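## Task

Lift the red open bin from the shelf and place it upright on an empty area of the table with all its parts still inside, while every other bin stays upright on the shelf with its own parts. The result must hold with no robot support at the end, and nothing the robot last touched may settle downward by more than about a fingernail's width once released.

## Robot and tools

Robot: two six-joint FANUC CRX-5iA arms, left_arm and right_arm, each carrying a Robotiq two-finger gripper that opens to 140 mm. Each gripper also has a wrist camera.

Frame: every pose is given in one scene frame. Its origin sits on the table surface midway between the arms; +z is up, +x points outward over the table, and left_arm is on the +y side. The arm names do not correspond to sides of any picture. Arm bases: left_arm at (-0.059, +0.389, 0) m with quat_wxyz (+0.997, 0, 0, +0.073); right_arm at (+0.032, -0.419, 0) m with quat_wxyz (+0.995, 0, 0, +0.102), i.e. both yawed slightly.

Gripper geometry: fingers point along the gripper's +z and close along its y axis. The reported end_effector_position is the point between the pads when shut. Closed fingertips extend about 33 mm past it, fully open ones about 9 mm; while closing, the tips travel roughly 24 mm further out, so keep that clearance above surfaces.

execute_actions: argument actions is a list holding zero or one item, plus optional pictures (true/false; images come by default).
- Empty list: no command, just returns state.
- Move: {"rows": [...], "steps": n}, 1 to 15 rows, steps 1 to 15 (default 15), each step lasting 1/30 s. One row is used per step; if rows run out, the final row repeats.
- Wait: {"steps": n} with n up to 300, measured from the previous result, and your reply time eats into it.
A refused call sends nothing.

Row layout: a single list of 18 numbers covering both arms, always all 18. First left_arm: six absolute joint target angles in radians (waist, shoulder, elbow, forearm roll, wrist pitch, wrist roll, same order as Joint positions), then gripper position, force_limit, speed. Then the same nine for right_arm. Joint ranges: waist -3.491..3.491, shoulder -3.140..3.140, elbow -1.187..4.328, forearm roll -3.316..3.316, wrist pitch -3.140..3.140, wrist roll -3.927..3.927. A target more than 0.010 rad beyond a range end, and beyond the joint's current angle, gets the call refused. True ends may differ by up to 0.010 rad; a target past the true end is clipped there and "joint sent to its limit" may appear (possibly about an earlier move).

Gripper numbers, each in [-1, 1], are absolute settings, not offsets. position: +1 fully open, pads touch near -0.8, -1 closes until blocked. force_limit: roughly 14 N at -1, 60 N at 0, 107 N at +1. speed: about 30, 140, 250 mm/s at -1, 0, +1. To keep a gripper unchanged, resend its previous three values; a 0 is a real command. To grip, send -1 and confirm object_status 2. object_status: 0 moving, 1 blocked while opening, 2 blocked while closing (holding), 3 reached target or pads met. A stalled grip stays put until position changes by at least 0.01 or the object yields. To squeeze harder while at status 2, raise force_limit and alternate position between -1 and -0.98. position_measured is in counts: 3 fully open, 230 pads together, nonlinear.

Motion limits: top joint speeds 2.62 rad/s (waist, shoulder), 3.14 (elbow), 3.93 (the three wrist joints), 0.5 s to accelerate, all joints of an arm synchronised. Targets are held within 0.805 rad (waist, shoulder), 0.966 (elbow), 1.21 (wrist joints) of the measured angle, and are pulled back if they would put the gripper over 70 mm from where it is now. So distant goals need several calls. Between calls the arms keep heading to your last row until they nearly stop or a step is HELD.

Result lines: each arm's gripper position (m) and quat_wxyz in the scene frame (less accurate at long reach); Joint positions (rad) and Joint velocities (rad/s) per arm; object_status and position_measured; "joint command not followed" means the clearance check altered or blocked joint targets on some steps (gripper values still applied); HELD marks steps where your row was partly or wholly not sent.

Faults: if contact torque reaches a joint's load limit (waist, shoulder, elbow 142 N m; forearm roll, wrist pitch, wrist roll 35.6 N m; held weight counts) or any external force on the arm, tool or payload reaches 150 N, that arm halts for 10 s, drops the rest of the call and goes limp against the contact. Holding loads heats motors; a MOTOR HOT line warns, and an OVER-TEMPERATURE FAULT brakes the arm until it cools. Some heat carries into the next scene.

zoom_image: camera (cam_high 672x504, cam_low 672x504, cam_left_wrist 504x504, cam_right_wrist 504x504) and region [x0, y0, x1, y1] in pixels from the top-left, no larger than 504 by 504; gives a closer view of that camera's latest image.

read_manual: optional section, only "licences"; returns licence texts, no motion.

finished_scene: scene (1 or 2). Ends the current scene for good, reports success, and delivers the next scene's task. Answering without any tool call ends all remaining scenes. After resuming from a summary, first send an empty actions list to learn the scene and task.

Avoid: dropping or spilling the bin, tipping other bins, knocking anything off the table, letting the arms collide or press each other, slamming or shoving hard, and leaving the bin supported only by the gripper. Held parts may occasionally be tugged and loose items pushed by outside disturbances. Smooth, low-effort, quick motion is preferred.

Each tool is called after ">>>" by a JSON object that holds its "fn" and its "kwargs".

## Session

I'll start by looking at the current state of the scene.

>>> {"fn": "execute_actions", "kwargs": {"actions": []}}

Scene clock: 0.00 s of 6000.00 s.
left_arm: end_effector_position=(+0.7059, +0.7862, +0.1309) position_measured=3 object_status=3 end_effector_quat_wxyz=(+0.663, -0.601, -0.361, -0.263) | right_arm: end_effector_position=(+0.1153, -0.7095, +0.1907) position_measured=3 object_status=3 end_effector_quat_wxyz=(-0.145, +0.535, +0.830, +0.067)
Joint positions: left_arm=[-0.094  1.351  1.305 -1.582 -1.682  2.535] | right_arm=[-1.098 -0.085 -0.224 -0.037 -1.75  -1.824]
Joint velocities: left_arm=[-0.     0.    -0.001 -0.    -0.    -0.   ] | right_arm=[ 0.     0.     0.003 -0.    -0.    -0.   ]

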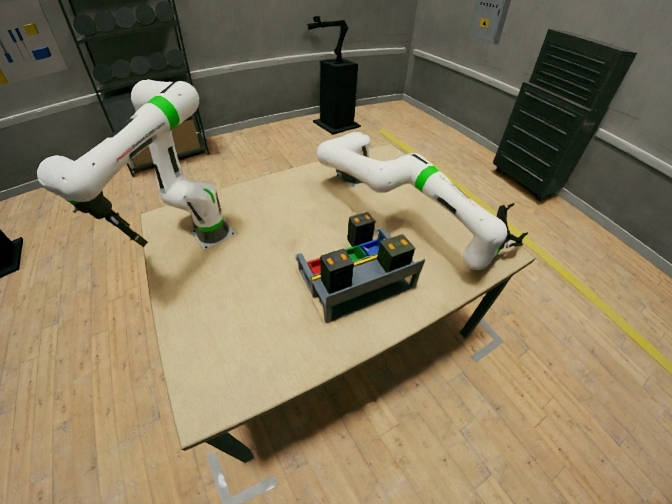

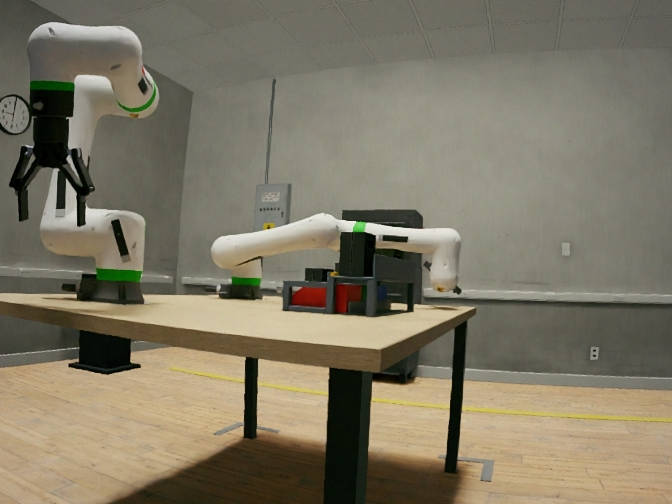

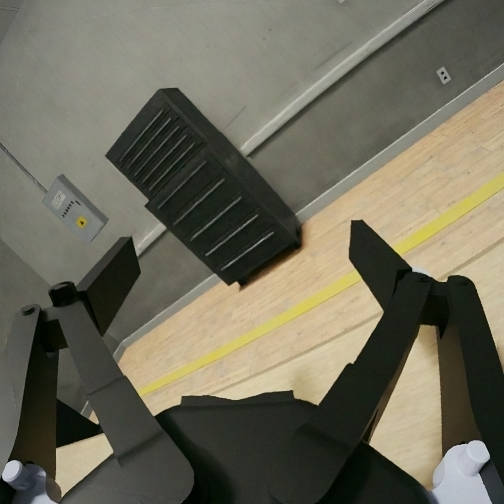

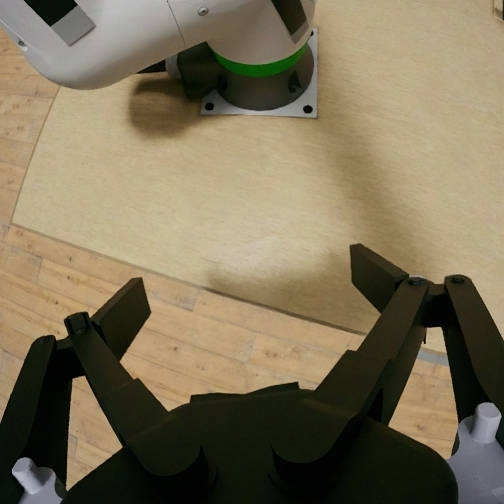

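>>> {"fn": "zoom_image", "kwargs": {"camera": "cam_high", "region": [270, 190, 450, 330]}}

>>> {"fn": "zoom_image", "kwargs": {"camera": "cam_low", "region": [260, 200, 480, 330]}}

Region (270, 190, 450, 330) of cam_high's 672x504 image, scaled by 2.800, with more detail than that image has.

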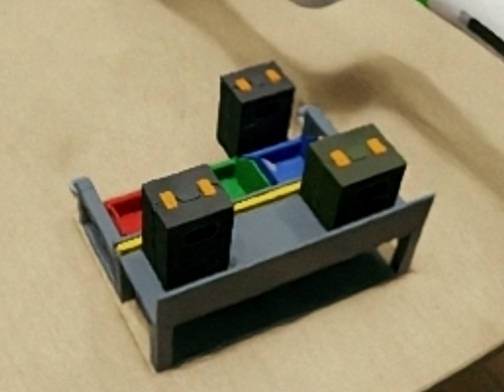

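Region (260, 200, 480, 330) of cam_low's 672x504 image, scaled by 2.291, with more detail than that image has; it fills the top 298 rows of this view, and the rest is white.

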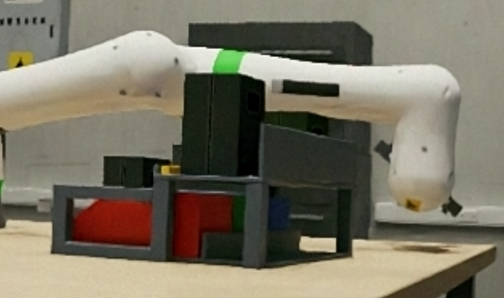

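>>> {"fn": "execute_actions", "kwargs": {"actions": [{"rows": [[-0.094, 0.05, 1.4, -1.582, -1.682, 2.535, 1, 0, 0, 0.8165, 0.1027, 0.3944, 0.0, -1.8625, 0.55, 1, 0, 0]], "steps": 15}], "pictures": false}}

>>> {"fn": "execute_actions", "kwargs": {"actions": [{"steps": 60}], "pictures": false}}

Scene clock: 120.43 s of 6000.00 s.
left_arm: end_effector_position=(+0.6991, +0.7858, +0.3186) position_measured=3 object_status=3 end_effector_quat_wxyz=(+0.616, -0.559, -0.440, -0.339) | right_arm: end_effector_position=(+0.2568, -0.7101, +0.2466) position_measured=3 object_status=3 end_effector_quat_wxyz=(-0.092, +0.174, +0.979, +0.052)
Joint positions: left_arm=[-0.094  1.124  1.329 -1.582 -1.682  2.535] | right_arm=[-0.781 -0.02  -0.012 -0.024 -1.789 -1.349]
Joint velocities: left_arm=[ 0.    -0.522  0.048  0.    -0.     0.   ] | right_arm=[ 0.792  0.13   0.432  0.026 -0.078  1.18 ]
Steps of this call (steps 1 to 90: nothing new was sent; then 116.93 s passed at rest; steps 91 to 105: all 15 steps of this action). Readings (joint positions | what the end effector reports):
91: left_arm=[-0.094 1.350 1.305 -1.582 -1.682 2.535] | right_arm=[-1.098 -0.085 -0.224 -0.037 -1.750 -1.824] | left_arm position_measured=3 object_status=3 | right_arm position_measured=3 object_status=3
92: left_arm=[-0.094 1.347 1.305 -1.582 -1.682 2.535] | right_arm=[-1.094 -0.084 -0.221 -0.037 -1.751 -1.818] | left_arm position_measured=3 object_status=3 | right_arm position_measured=3 object_status=3
94: left_arm=[-0.094 1.322 1.308 -1.582 -1.682 2.535] | right_arm=[-1.068 -0.078 -0.202 -0.036 -1.754 -1.780] | left_arm position_measured=3 object_status=3 | right_arm position_measured=3 object_status=3
98: left_arm=[-0.094 1.247 1.317 -1.582 -1.682 2.535] | right_arm=[-0.966 -0.055 -0.126 -0.031 -1.768 -1.627] | left_arm position_measured=3 object_status=3 | right_arm position_measured=3 object_status=3
105: the state above

Scene clock: 122.43 s of 6000.00 s.
left_arm: end_effector_position=(+0.1624, +0.7571, +0.9443) position_measured=3 object_status=3 end_effector_quat_wxyz=(-0.301, +0.274, +0.691, +0.597) | right_arm: end_effector_position=(+0.3820, -0.1031, +0.3595) position_measured=3 object_status=3 end_effector_quat_wxyz=(+0.000, +1.000, -0.009, -0.000)
Joint positions: left_arm=[-0.094  0.064  1.399 -1.582 -1.682  2.535] | right_arm=[ 0.807  0.102  0.393 -0.    -1.862  0.541]
Joint velocities: left_arm=[ 0.    -0.303  0.017 -0.    -0.001  0.   ] | right_arm=[ 0.25   0.013  0.043  0.003 -0.008  0.239]
Steps of this call (steps 1 to 60: the robot went on to your last target). Readings (joint positions | what the end effector reports):
1: left_arm=[-0.094 1.106 1.331 -1.582 -1.682 2.535] | right_arm=[-0.754 -0.016 0.002 -0.023 -1.791 -1.308] | left_arm position_measured=3 object_status=3 | right_arm position_measured=3 object_status=3
2: left_arm=[-0.094 1.088 1.332 -1.582 -1.682 2.535] | right_arm=[-0.727 -0.012 0.016 -0.023 -1.794 -1.268] | left_arm position_measured=3 object_status=3 | right_arm position_measured=3 object_status=3
4: left_arm=[-0.094 1.053 1.335 -1.582 -1.682 2.535] | right_arm=[-0.673 -0.004 0.042 -0.021 -1.799 -1.187] | left_arm position_measured=3 object_status=3 | right_arm position_measured=3 object_status=3
8: left_arm=[-0.094 0.982 1.341 -1.582 -1.682 2.535] | right_arm=[-0.564 0.011 0.090 -0.018 -1.807 -1.023] | left_arm position_measured=3 object_status=3 | right_arm position_measured=3 object_status=3
60: the state above

>>> {"fn": "execute_actions", "kwargs": {"actions": []}}

Scene clock: 124.40 s of 6000.00 s.
left_arm: end_effector_position=(+0.1512, +0.7565, +0.9478) position_measured=3 object_status=3 end_effector_quat_wxyz=(-0.296, +0.269, +0.693, +0.600) | right_arm: end_effector_position=(+0.3793, -0.0997, +0.3600) position_measured=3 object_status=3 end_effector_quat_wxyz=(+0.000, +1.000, +0.000, -0.000)
Joint positions: left_arm=[-0.094  0.05   1.4   -1.582 -1.682  2.535] | right_arm=[ 0.817  0.103  0.394 -0.    -1.863  0.55 ]
Joint velocities: left_arm=[-0.     0.     0.001  0.     0.    -0.   ] | right_arm=[-0.001  0.     0.001 -0.    -0.     0.   ]
Steps of this call (steps 1 to 30: the robot went on to your last target; steps 31 to 59: nothing new was sent). Readings (joint positions | what the end effector reports):
1: left_arm=[-0.094 0.056 1.400 -1.582 -1.682 2.535] | right_arm=[0.813 0.103 0.394 -0.000 -1.862 0.547] | left_arm position_measured=3 object_status=3 | right_arm position_measured=3 object_status=3
2: left_arm=[-0.094 0.052 1.400 -1.582 -1.682 2.535] | right_arm=[0.815 0.103 0.394 0.000 -1.862 0.549] | left_arm position_measured=3 object_status=3 | right_arm position_measured=3 object_status=3
4: left_arm=[-0.094 0.051 1.400 -1.582 -1.682 2.535] | right_arm=[0.816 0.103 0.394 0.000 -1.863 0.550] | left_arm position_measured=3 object_status=3 | right_arm position_measured=3 object_status=3
8: left_arm=[-0.094 0.050 1.400 -1.582 -1.682 2.535] | right_arm=[0.816 0.103 0.394 0.000 -1.863 0.550] | left_arm position_measured=3 object_status=3 | right_arm position_measured=3 object_status=3
59: the state above
All arms were judged still, so your last target was given up. Only a new action makes them travel on or press farther. Fingers that are still opening or closing keep moving.

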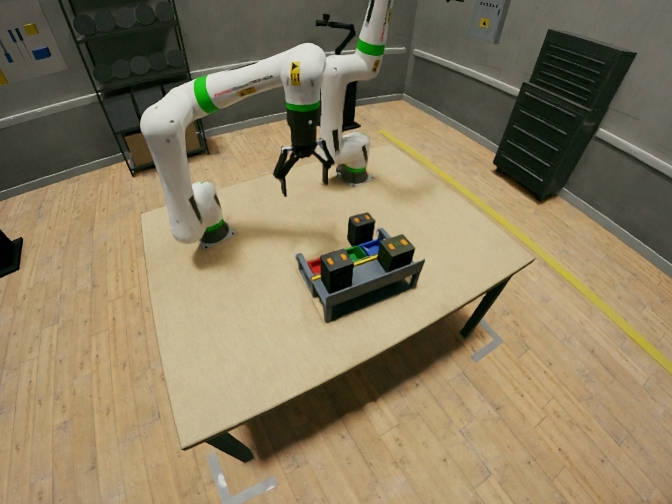

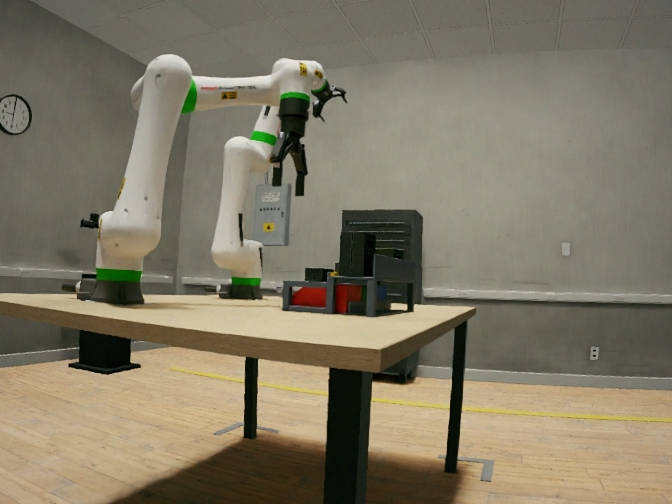

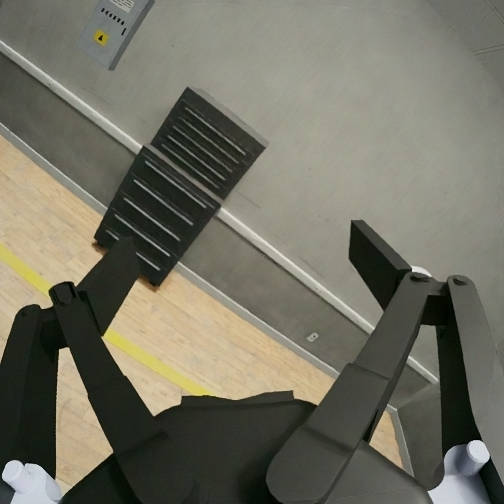

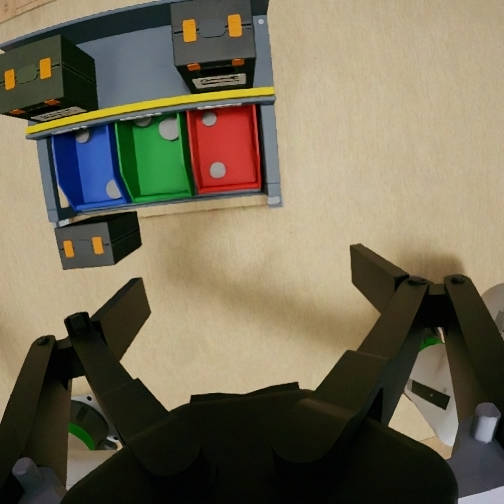

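>>> {"fn": "zoom_image", "kwargs": {"camera": "cam_right_wrist", "region": [130, 70, 300, 230]}}

>>> {"fn": "zoom_image", "kwargs": {"camera": "cam_low", "region": [270, 255, 400, 325]}}

Region (130, 70, 300, 230) of cam_right_wrist's 504x504 image, scaled by 2.965, with more detail than that image has; it fills the top 474 rows of this view, and the rest is white.

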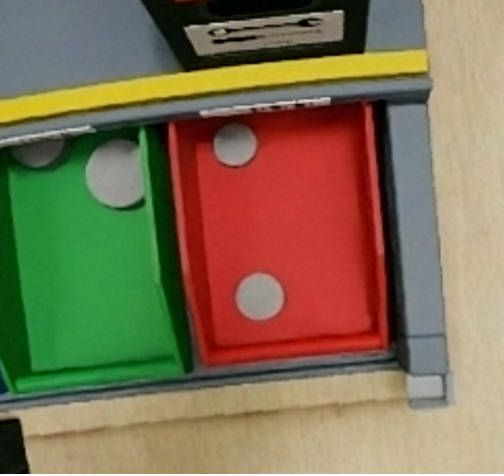

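Region (270, 255, 400, 325) of cam_low's 672x504 image, scaled by 3.877, with more detail than that image has; it fills the top 271 rows of this view, and the rest is white.

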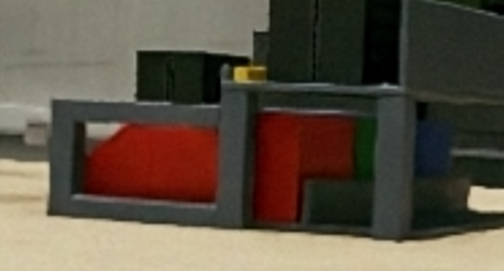

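>>> {"fn": "zoom_image", "kwargs": {"camera": "cam_high", "region": [130, 130, 410, 270]}}

>>> {"fn": "zoom_image", "kwargs": {"camera": "cam_high", "region": [285, 235, 365, 330]}}

Region (130, 130, 410, 270) of cam_high's 672x504 image, scaled by 1.800, with more detail than that image has.

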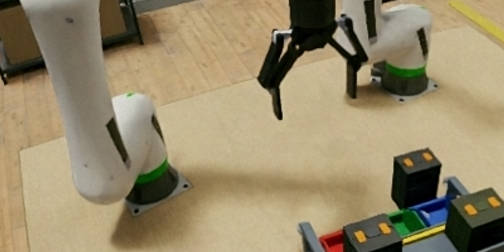

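Region (285, 235, 365, 330) of cam_high's 672x504 image, scaled by 5.305, with more detail than that image has; it fills the left 424 columns of this view, and the rest is white.

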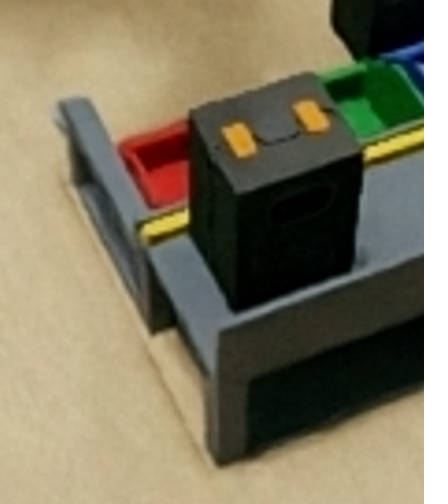

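>>> {"fn": "zoom_image", "kwargs": {"camera": "cam_right_wrist", "region": [0, 200, 504, 504]}}

>>> {"fn": "zoom_image", "kwargs": {"camera": "cam_right_wrist", "region": [0, 0, 300, 280]}}

Region (0, 200, 504, 504) of cam_right_wrist's 504x504 image, scaled by 1.000; it fills the top 304 rows of this view, and the rest is white.

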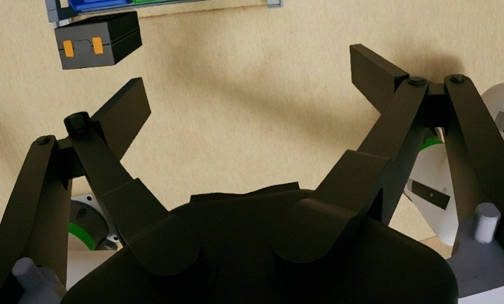

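Region (0, 0, 300, 280) of cam_right_wrist's 504x504 image, scaled by 1.680, with more detail than that image has; it fills the top 470 rows of this view, and the rest is white.

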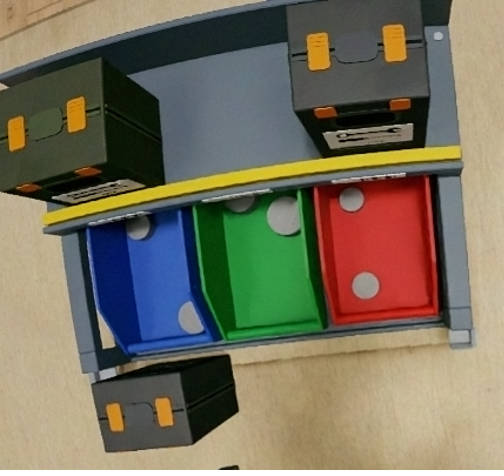

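>>> {"fn": "zoom_image", "kwargs": {"camera": "cam_right_wrist", "region": [180, 160, 290, 220]}}

>>> {"fn": "zoom_image", "kwargs": {"camera": "cam_right_wrist", "region": [40, 170, 150, 230]}}

Region (180, 160, 290, 220) of cam_right_wrist's 504x504 image, scaled by 4.582, with more detail than that image has; it fills the top 275 rows of this view, and the rest is white.

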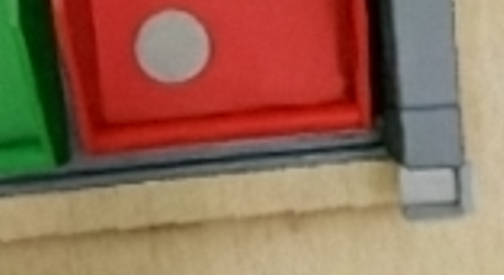

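Region (40, 170, 150, 230) of cam_right_wrist's 504x504 image, scaled by 4.582, with more detail than that image has; it fills the top 275 rows of this view, and the rest is white.

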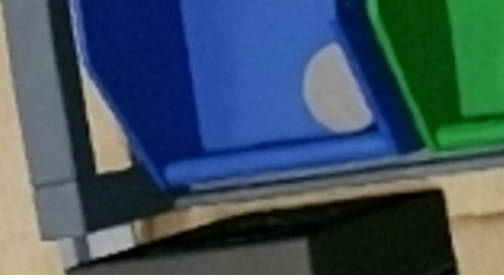

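>>> {"fn": "execute_actions", "kwargs": {"actions": [{"rows": [[-0.094, 0.05, 1.4, -1.582, -1.682, 2.535, 1, 0, 0, 0.9799, -0.1048, -0.4273, 0.0, -1.2483, 1.8966, -0.4, 1, 0]], "steps": 15}], "pictures": false}}

>>> {"fn": "execute_actions", "kwargs": {"actions": [{"steps": 30}]}}

Scene clock: 244.90 s of 6000.00 s.
left_arm: end_effector_position=(+0.1512, +0.7565, +0.9478) position_measured=3 object_status=3 end_effector_quat_wxyz=(-0.296, +0.269, +0.693, +0.600) | right_arm: end_effector_position=(+0.3445, -0.0930, +0.2418) position_measured=106 object_status=0 end_effector_quat_wxyz=(-0.000, +0.942, +0.336, +0.000)
Joint positions: left_arm=[-0.094  0.05   1.4   -1.582 -1.682  2.535] | right_arm=[ 0.892  0.007  0.014 -0.    -1.578  1.159]
Joint velocities: left_arm=[-0.    -0.    -0.    -0.    -0.001  0.   ] | right_arm=[ 0.19  -0.241 -0.955  0.     0.707  1.58 ]
Steps of this call (steps 1 to 90: nothing new was sent; then 117.00 s passed at rest; steps 91 to 105: all 15 steps of this action). Readings (joint positions | what the end effector reports):
91: left_arm=[-0.094 0.050 1.400 -1.582 -1.682 2.535] | right_arm=[0.817 0.103 0.394 0.000 -1.862 0.551] | left_arm position_measured=3 object_status=3 | right_arm position_measured=3 object_status=0
92: left_arm=[-0.094 0.050 1.400 -1.582 -1.682 2.535] | right_arm=[0.817 0.102 0.391 -0.000 -1.859 0.557] | left_arm position_measured=3 object_status=3 | right_arm position_measured=7 object_status=0
94: left_arm=[-0.094 0.050 1.400 -1.582 -1.682 2.535] | right_arm=[0.823 0.095 0.365 -0.000 -1.840 0.595] | left_arm position_measured=3 object_status=3 | right_arm position_measured=23 object_status=0
98: left_arm=[-0.094 0.050 1.400 -1.582 -1.682 2.535] | right_arm=[0.846 0.065 0.246 -0.000 -1.752 0.773] | left_arm position_measured=3 object_status=3 | right_arm position_measured=53 object_status=0
105: the state above

Scene clock: 245.90 s of 6000.00 s.
left_arm: end_effector_position=(+0.1512, +0.7565, +0.9478) position_measured=3 object_status=3 end_effector_quat_wxyz=(-0.296, +0.269, +0.693, +0.600) | right_arm: end_effector_position=(+0.2892, -0.1297, +0.0999) position_measured=179 object_status=3 end_effector_quat_wxyz=(-0.000, +0.728, +0.686, +0.000)
Joint positions: left_arm=[-0.094  0.05   1.4   -1.582 -1.682  2.535] | right_arm=[ 0.98  -0.105 -0.427  0.    -1.248  1.897]
Joint velocities: left_arm=[ 0.    -0.     0.001  0.001  0.    -0.   ] | right_arm=[-0.001  0.    -0.001  0.    -0.    -0.   ]
Steps of this call (steps 1 to 30: the robot went on to your last target). Readings (joint positions | what the end effector reports):
1: left_arm=[-0.094 0.050 1.400 -1.582 -1.682 2.535] | right_arm=[0.899 -0.001 -0.018 -0.000 -1.554 1.212] | left_arm position_measured=3 object_status=3 | right_arm position_measured=114 object_status=0
2: left_arm=[-0.094 0.050 1.400 -1.582 -1.682 2.535] | right_arm=[0.905 -0.009 -0.050 -0.000 -1.530 1.266] | left_arm position_measured=3 object_status=3 | right_arm position_measured=121 object_status=0
4: left_arm=[-0.094 0.050 1.400 -1.582 -1.682 2.535] | right_arm=[0.918 -0.026 -0.113 -0.000 -1.483 1.372] | left_arm position_measured=3 object_status=3 | right_arm position_measured=137 object_status=0
8: left_arm=[-0.094 0.050 1.400 -1.582 -1.682 2.535] | right_arm=[0.943 -0.057 -0.239 -0.000 -1.389 1.582] | left_arm position_measured=3 object_status=3 | right_arm position_measured=167 object_status=0
30: the state above

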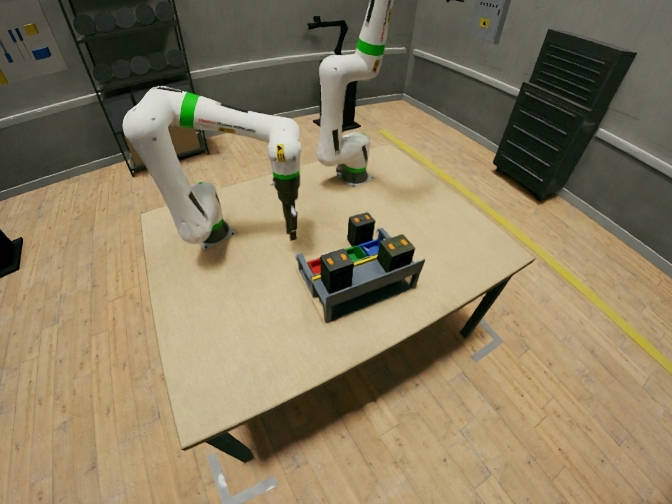

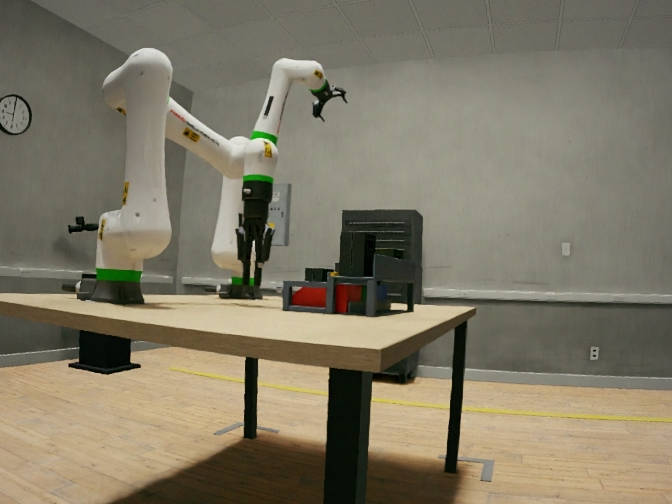

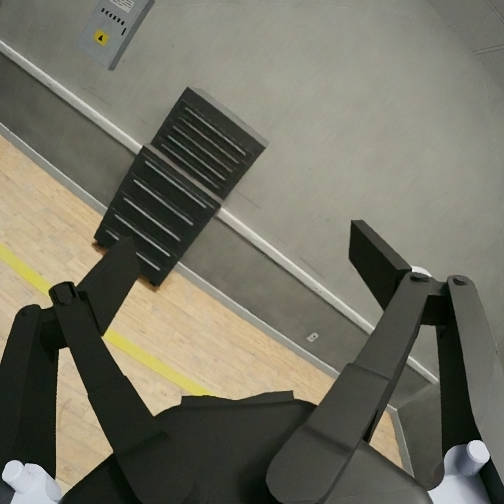

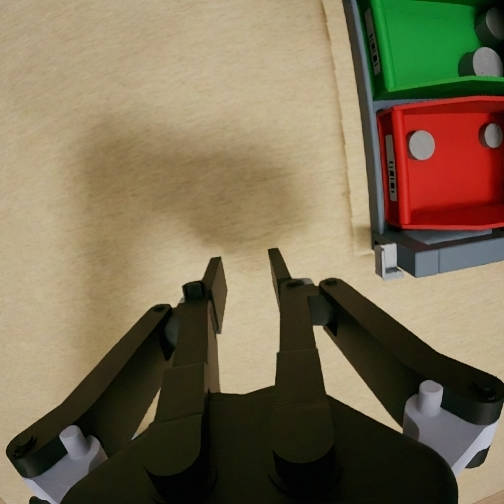

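>>> {"fn": "zoom_image", "kwargs": {"camera": "cam_right_wrist", "region": [330, 80, 504, 290]}}

>>> {"fn": "zoom_image", "kwargs": {"camera": "cam_right_wrist", "region": [340, 180, 440, 290]}}

>>> {"fn": "zoom_image", "kwargs": {"camera": "cam_low", "region": [220, 220, 380, 325]}}

Region (330, 80, 504, 290) of cam_right_wrist's 504x504 image, scaled by 2.400, with more detail than that image has; it fills the left 418 columns of this view, and the rest is white.

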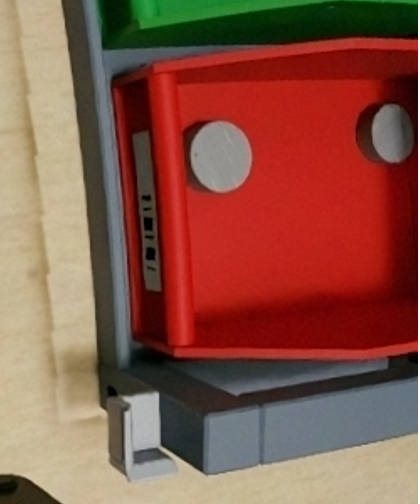

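Region (340, 180, 440, 290) of cam_right_wrist's 504x504 image, scaled by 4.582, with more detail than that image has; it fills the left 458 columns of this view, and the rest is white.

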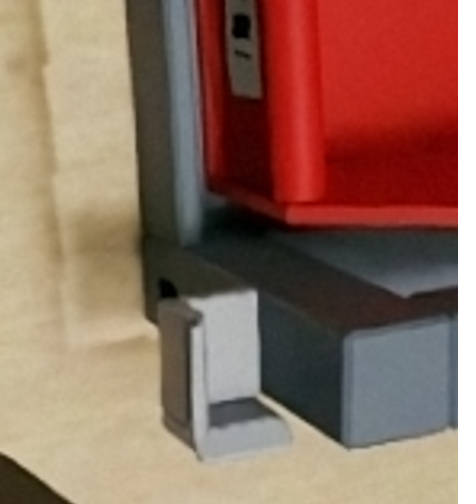

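Region (220, 220, 380, 325) of cam_low's 672x504 image, scaled by 3.150, with more detail than that image has; it fills the top 331 rows of this view, and the rest is white.

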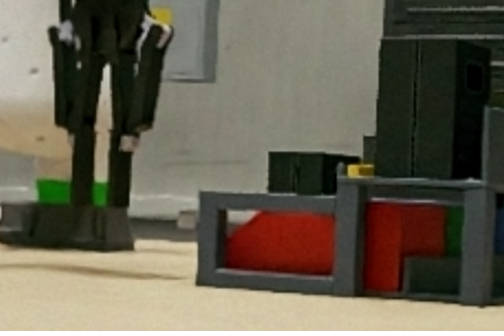

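>>> {"fn": "execute_actions", "kwargs": {"actions": [{"rows": [[-0.094, 0.05, 1.4, -1.582, -1.682, 2.535, 1, 0, 0, 0.7363, 0.2245, -0.0783, 0.0, -1.268, 2.1402, -0.4, 1, 0]], "steps": 15}], "pictures": false}}

>>> {"fn": "execute_actions", "kwargs": {"actions": [{"steps": 10}]}}

Scene clock: 366.40 s of 6000.00 s.
left_arm: end_effector_position=(+0.1512, +0.7565, +0.9478) position_measured=3 object_status=3 end_effector_quat_wxyz=(-0.296, +0.269, +0.693, +0.600) | right_arm: end_effector_position=(+0.4212, -0.0908, +0.1013) position_measured=179 object_status=3 end_effector_quat_wxyz=(+0.000, +0.728, +0.686, +0.000)
Joint positions: left_arm=[-0.094  0.05   1.4   -1.582 -1.682  2.535] | right_arm=[ 0.753  0.202 -0.102  0.    -1.267  2.124]
Joint velocities: left_arm=[ 0.  0. -0.  0.  0.  0.] | right_arm=[-0.31   0.417  0.441  0.    -0.025  0.306]
Steps of this call (steps 1 to 15: the robot went on to your last target; steps 16 to 90: nothing new was sent; then 117.00 s passed at rest; steps 91 to 105: all 15 steps of this action). Readings (joint positions | what the end effector reports):
91: left_arm=[-0.094 0.050 1.400 -1.582 -1.682 2.535] | right_arm=[0.980 -0.105 -0.427 -0.000 -1.248 1.897] | left_arm position_measured=3 object_status=3 | right_arm position_measured=179 object_status=3
92: left_arm=[-0.094 0.050 1.400 -1.582 -1.682 2.535] | right_arm=[0.977 -0.101 -0.424 0.000 -1.248 1.900] | left_arm position_measured=3 object_status=3 | right_arm position_measured=179 object_status=3
94: left_arm=[-0.094 0.050 1.400 -1.582 -1.682 2.535] | right_arm=[0.958 -0.075 -0.397 0.000 -1.250 1.919] | left_arm position_measured=3 object_status=3 | right_arm position_measured=179 object_status=3
98: left_arm=[-0.094 0.050 1.400 -1.582 -1.682 2.535] | right_arm=[0.878 0.033 -0.282 0.000 -1.256 1.998] | left_arm position_measured=3 object_status=3 | right_arm position_measured=179 object_status=3
105: the state above

Scene clock: 366.73 s of 6000.00 s.
left_arm: end_effector_position=(+0.1512, +0.7565, +0.9478) position_measured=3 object_status=3 end_effector_quat_wxyz=(-0.296, +0.269, +0.693, +0.600) | right_arm: end_effector_position=(+0.4319, -0.0899, +0.1000) position_measured=179 object_status=3 end_effector_quat_wxyz=(+0.000, +0.728, +0.686, -0.000)
Joint positions: left_arm=[-0.094  0.05   1.4   -1.582 -1.682  2.535] | right_arm=[ 0.736  0.224 -0.078  0.    -1.268  2.14 ]
Joint velocities: left_arm=[-0.    -0.     0.001 -0.    -0.     0.   ] | right_arm=[-0.001  0.001  0.     0.001  0.     0.   ]
Steps of this call (steps 1 to 10: the robot went on to your last target). Readings (joint positions | what the end effector reports):
1: left_arm=[-0.094 0.050 1.400 -1.582 -1.682 2.535] | right_arm=[0.744 0.214 -0.090 0.000 -1.267 2.132] | left_arm position_measured=3 object_status=3 | right_arm position_measured=179 object_status=3
2: left_arm=[-0.094 0.050 1.400 -1.582 -1.682 2.535] | right_arm=[0.739 0.221 -0.082 0.000 -1.268 2.137] | left_arm position_measured=3 object_status=3 | right_arm position_measured=179 object_status=3
4: left_arm=[-0.094 0.050 1.400 -1.582 -1.682 2.535] | right_arm=[0.737 0.224 -0.079 0.000 -1.268 2.140] | left_arm position_measured=3 object_status=3 | right_arm position_measured=179 object_status=3
8: left_arm=[-0.094 0.050 1.400 -1.582 -1.682 2.535] | right_arm=[0.736 0.224 -0.078 0.000 -1.268 2.140] | left_arm position_measured=3 object_status=3 | right_arm position_measured=179 object_status=3
10: the state above

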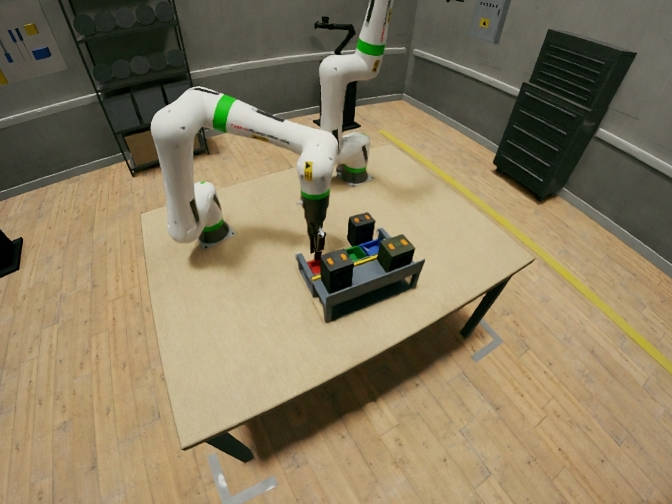

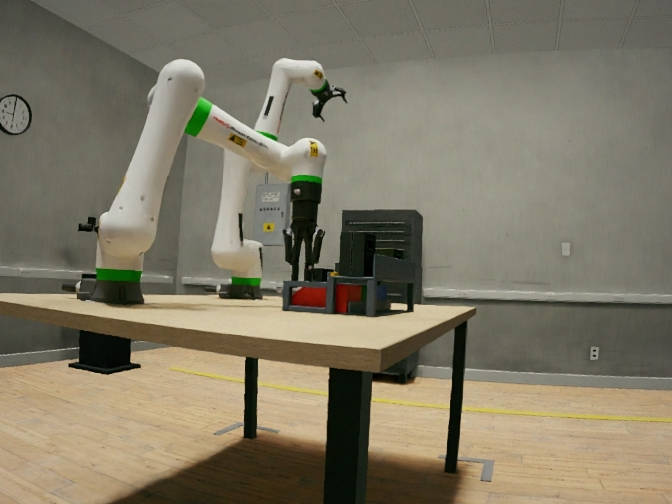

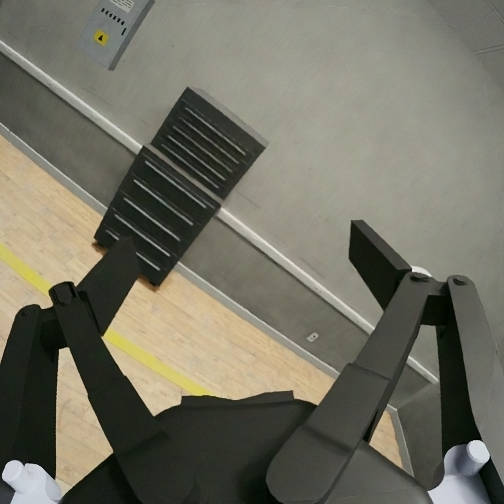

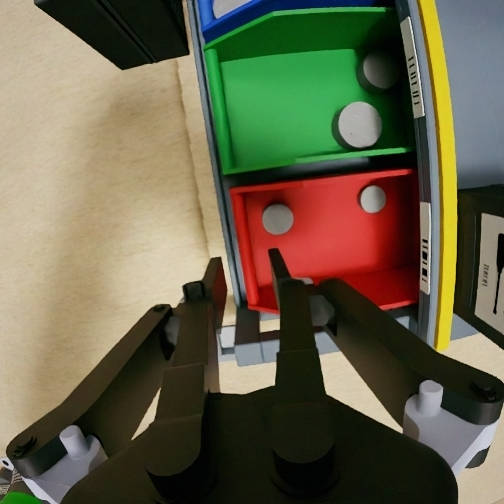

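>>> {"fn": "zoom_image", "kwargs": {"camera": "cam_right_wrist", "region": [180, 160, 340, 340]}}

>>> {"fn": "zoom_image", "kwargs": {"camera": "cam_low", "region": [270, 220, 390, 325]}}

>>> {"fn": "zoom_image", "kwargs": {"camera": "cam_right_wrist", "region": [330, 130, 480, 340]}}

Region (180, 160, 340, 340) of cam_right_wrist's 504x504 image, scaled by 2.800, with more detail than that image has.

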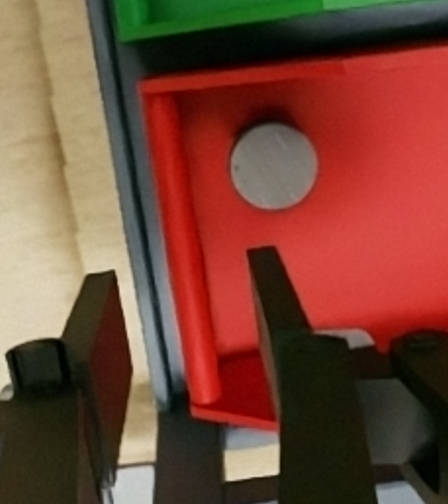

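Region (270, 220, 390, 325) of cam_low's 672x504 image, scaled by 4.200, with more detail than that image has; it fills the top 441 rows of this view, and the rest is white.

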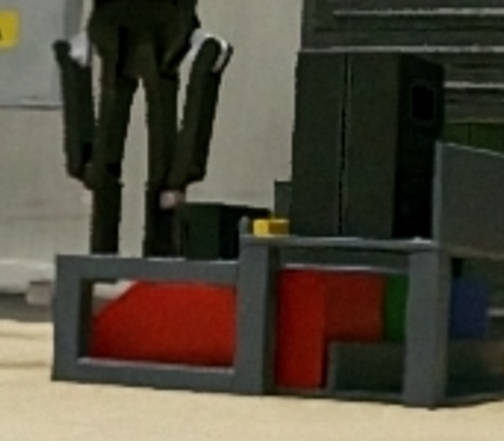

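Region (330, 130, 480, 340) of cam_right_wrist's 504x504 image, scaled by 2.400, with more detail than that image has; it fills the left 360 columns of this view, and the rest is white.

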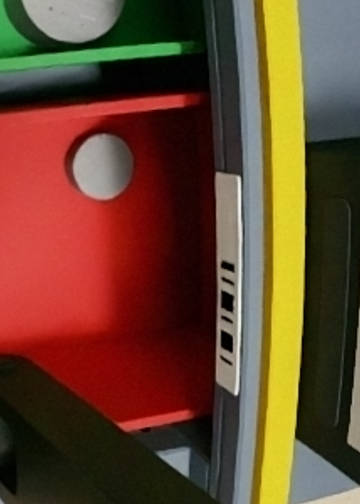

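>>> {"fn": "zoom_image", "kwargs": {"camera": "cam_right_wrist", "region": [195, 150, 265, 230]}}

>>> {"fn": "zoom_image", "kwargs": {"camera": "cam_low", "region": [275, 265, 345, 320]}}

>>> {"fn": "zoom_image", "kwargs": {"camera": "cam_low", "region": [320, 265, 390, 320]}}

Region (195, 150, 265, 230) of cam_right_wrist's 504x504 image, scaled by 6.300, with more detail than that image has; it fills the left 441 columns of this view, and the rest is white.

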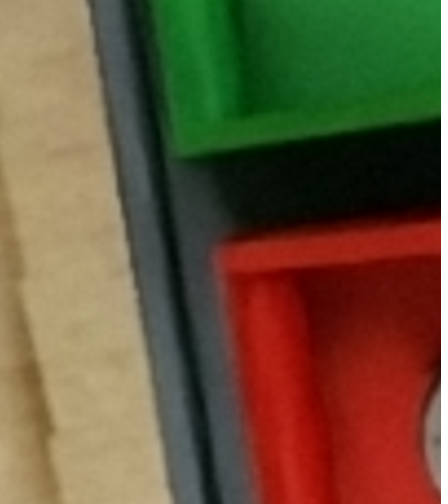

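Region (275, 265, 345, 320) of cam_low's 672x504 image, scaled by 7.200, with more detail than that image has; it fills the top 396 rows of this view, and the rest is white.

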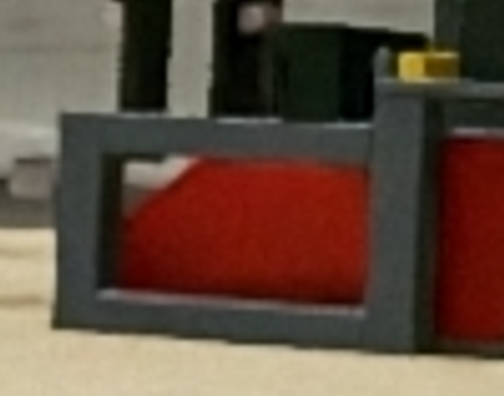

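Region (320, 265, 390, 320) of cam_low's 672x504 image, scaled by 7.200, with more detail than that image has; it fills the top 396 rows of this view, and the rest is white.

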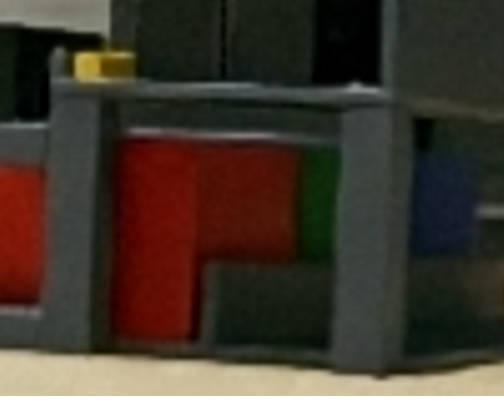

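>>> {"fn": "execute_actions", "kwargs": {"actions": [{"rows": [[-0.094, 0.05, 1.4, -1.582, -1.682, 2.535, 1, 0, 0, 0.7363, 0.2608, -0.1397, 0.0, -1.1703, 2.1402, -0.4, 1, -0.5]], "steps": 13}], "pictures": false}}

>>> {"fn": "execute_actions", "kwargs": {"actions": [{"rows": [[-0.094, 0.05, 1.4, -1.582, -1.682, 2.535, 1, 0, 0, 0.7363, 0.2608, -0.1397, 0.0, -1.1703, 2.1402, -1, 1, -0.5]], "steps": 15}]}}

Scene clock: 486.67 s of 6000.00 s.
left_arm: end_effector_position=(+0.1512, +0.7565, +0.9478) position_measured=3 object_status=3 end_effector_quat_wxyz=(-0.296, +0.269, +0.693, +0.600) | right_arm: end_effector_position=(+0.4319, -0.0898, +0.0571) position_measured=179 object_status=3 end_effector_quat_wxyz=(-0.000, +0.728, +0.686, +0.000)
Joint positions: left_arm=[-0.094  0.05   1.4   -1.582 -1.682  2.535] | right_arm=[ 0.736  0.261 -0.14  -0.    -1.17   2.14 ]
Joint velocities: left_arm=[-0.     0.    -0.001 -0.    -0.     0.   ] | right_arm=[ 0.001  0.001 -0.002 -0.     0.002 -0.   ]
Steps of this call (steps 1 to 30: the robot went on to your last target; steps 31 to 90: nothing new was sent; then 116.50 s passed at rest; steps 91 to 103: all 13 steps of this action). Readings (joint positions | what the end effector reports):
91: left_arm=[-0.094 0.050 1.400 -1.582 -1.682 2.535] | right_arm=[0.736 0.225 -0.078 -0.000 -1.267 2.140] | left_arm position_measured=3 object_status=3 | right_arm position_measured=179 object_status=3
92: left_arm=[-0.094 0.050 1.400 -1.582 -1.682 2.535] | right_arm=[0.736 0.227 -0.081 -0.000 -1.261 2.140] | left_arm position_measured=3 object_status=3 | right_arm position_measured=179 object_status=3
94: left_arm=[-0.094 0.050 1.400 -1.582 -1.682 2.535] | right_arm=[0.736 0.241 -0.105 -0.000 -1.224 2.140] | left_arm position_measured=3 object_status=3 | right_arm position_measured=179 object_status=3
98: left_arm=[-0.094 0.050 1.400 -1.582 -1.682 2.535] | right_arm=[0.736 0.260 -0.138 -0.000 -1.173 2.140] | left_arm position_measured=3 object_status=3 | right_arm position_measured=179 object_status=3
103: the state above

Scene clock: 487.17 s of 6000.00 s.
left_arm: end_effector_position=(+0.1512, +0.7565, +0.9478) position_measured=3 object_status=3 end_effector_quat_wxyz=(-0.296, +0.269, +0.693, +0.600) | right_arm: end_effector_position=(+0.4319, -0.0899, +0.0570) position_measured=224 object_status=0 end_effector_quat_wxyz=(+0.000, +0.728, +0.686, +0.000)
Joint positions: left_arm=[-0.094  0.05   1.4   -1.582 -1.682  2.535] | right_arm=[ 0.736  0.261 -0.14   0.    -1.17   2.14 ]
Joint velocities: left_arm=[-0.     0.     0.001 -0.     0.001 -0.   ] | right_arm=[ 0.     0.    -0.001  0.    -0.    -0.   ]
Steps of this call (steps 1 to 15: all 15 steps of this action). Readings (joint positions | what the end effector reports):
1: left_arm=[-0.094 0.050 1.400 -1.582 -1.682 2.535] | right_arm=[0.736 0.261 -0.140 -0.000 -1.170 2.140] | left_arm position_measured=3 object_status=3 | right_arm position_measured=179 object_status=0
2: left_arm=[-0.094 0.050 1.400 -1.582 -1.682 2.535] | right_arm=[0.736 0.261 -0.140 -0.000 -1.170 2.140] | left_arm position_measured=3 object_status=3 | right_arm position_measured=182 object_status=0
4: left_arm=[-0.094 0.050 1.400 -1.582 -1.682 2.535] | right_arm=[0.736 0.261 -0.140 -0.000 -1.170 2.140] | left_arm position_measured=3 object_status=3 | right_arm position_measured=191 object_status=0
8: left_arm=[-0.094 0.050 1.400 -1.582 -1.682 2.535] | right_arm=[0.736 0.261 -0.140 0.000 -1.170 2.140] | left_arm position_measured=3 object_status=3 | right_arm position_measured=209 object_status=0
15: the state above

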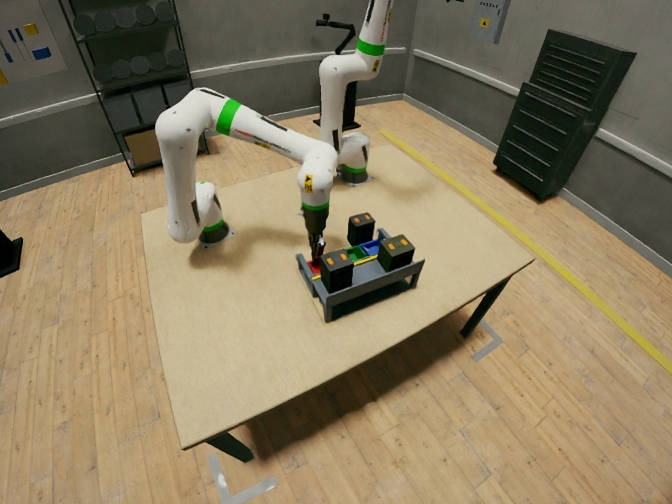

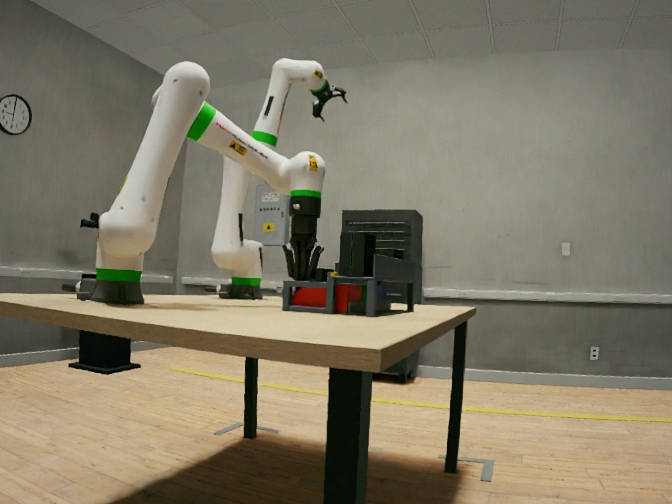

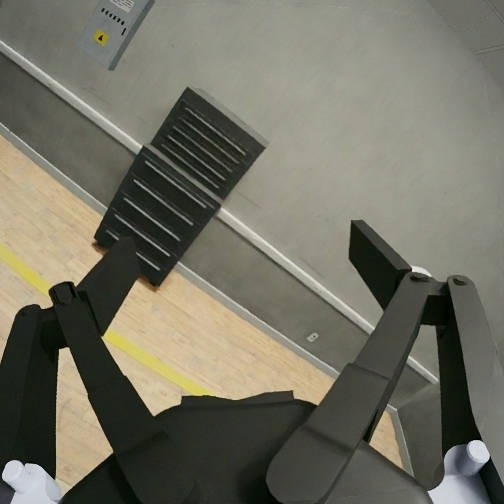

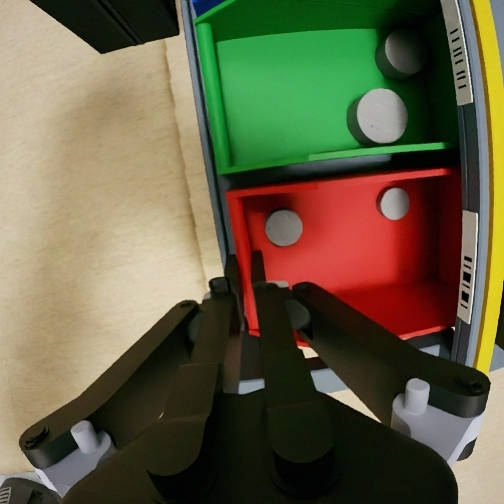

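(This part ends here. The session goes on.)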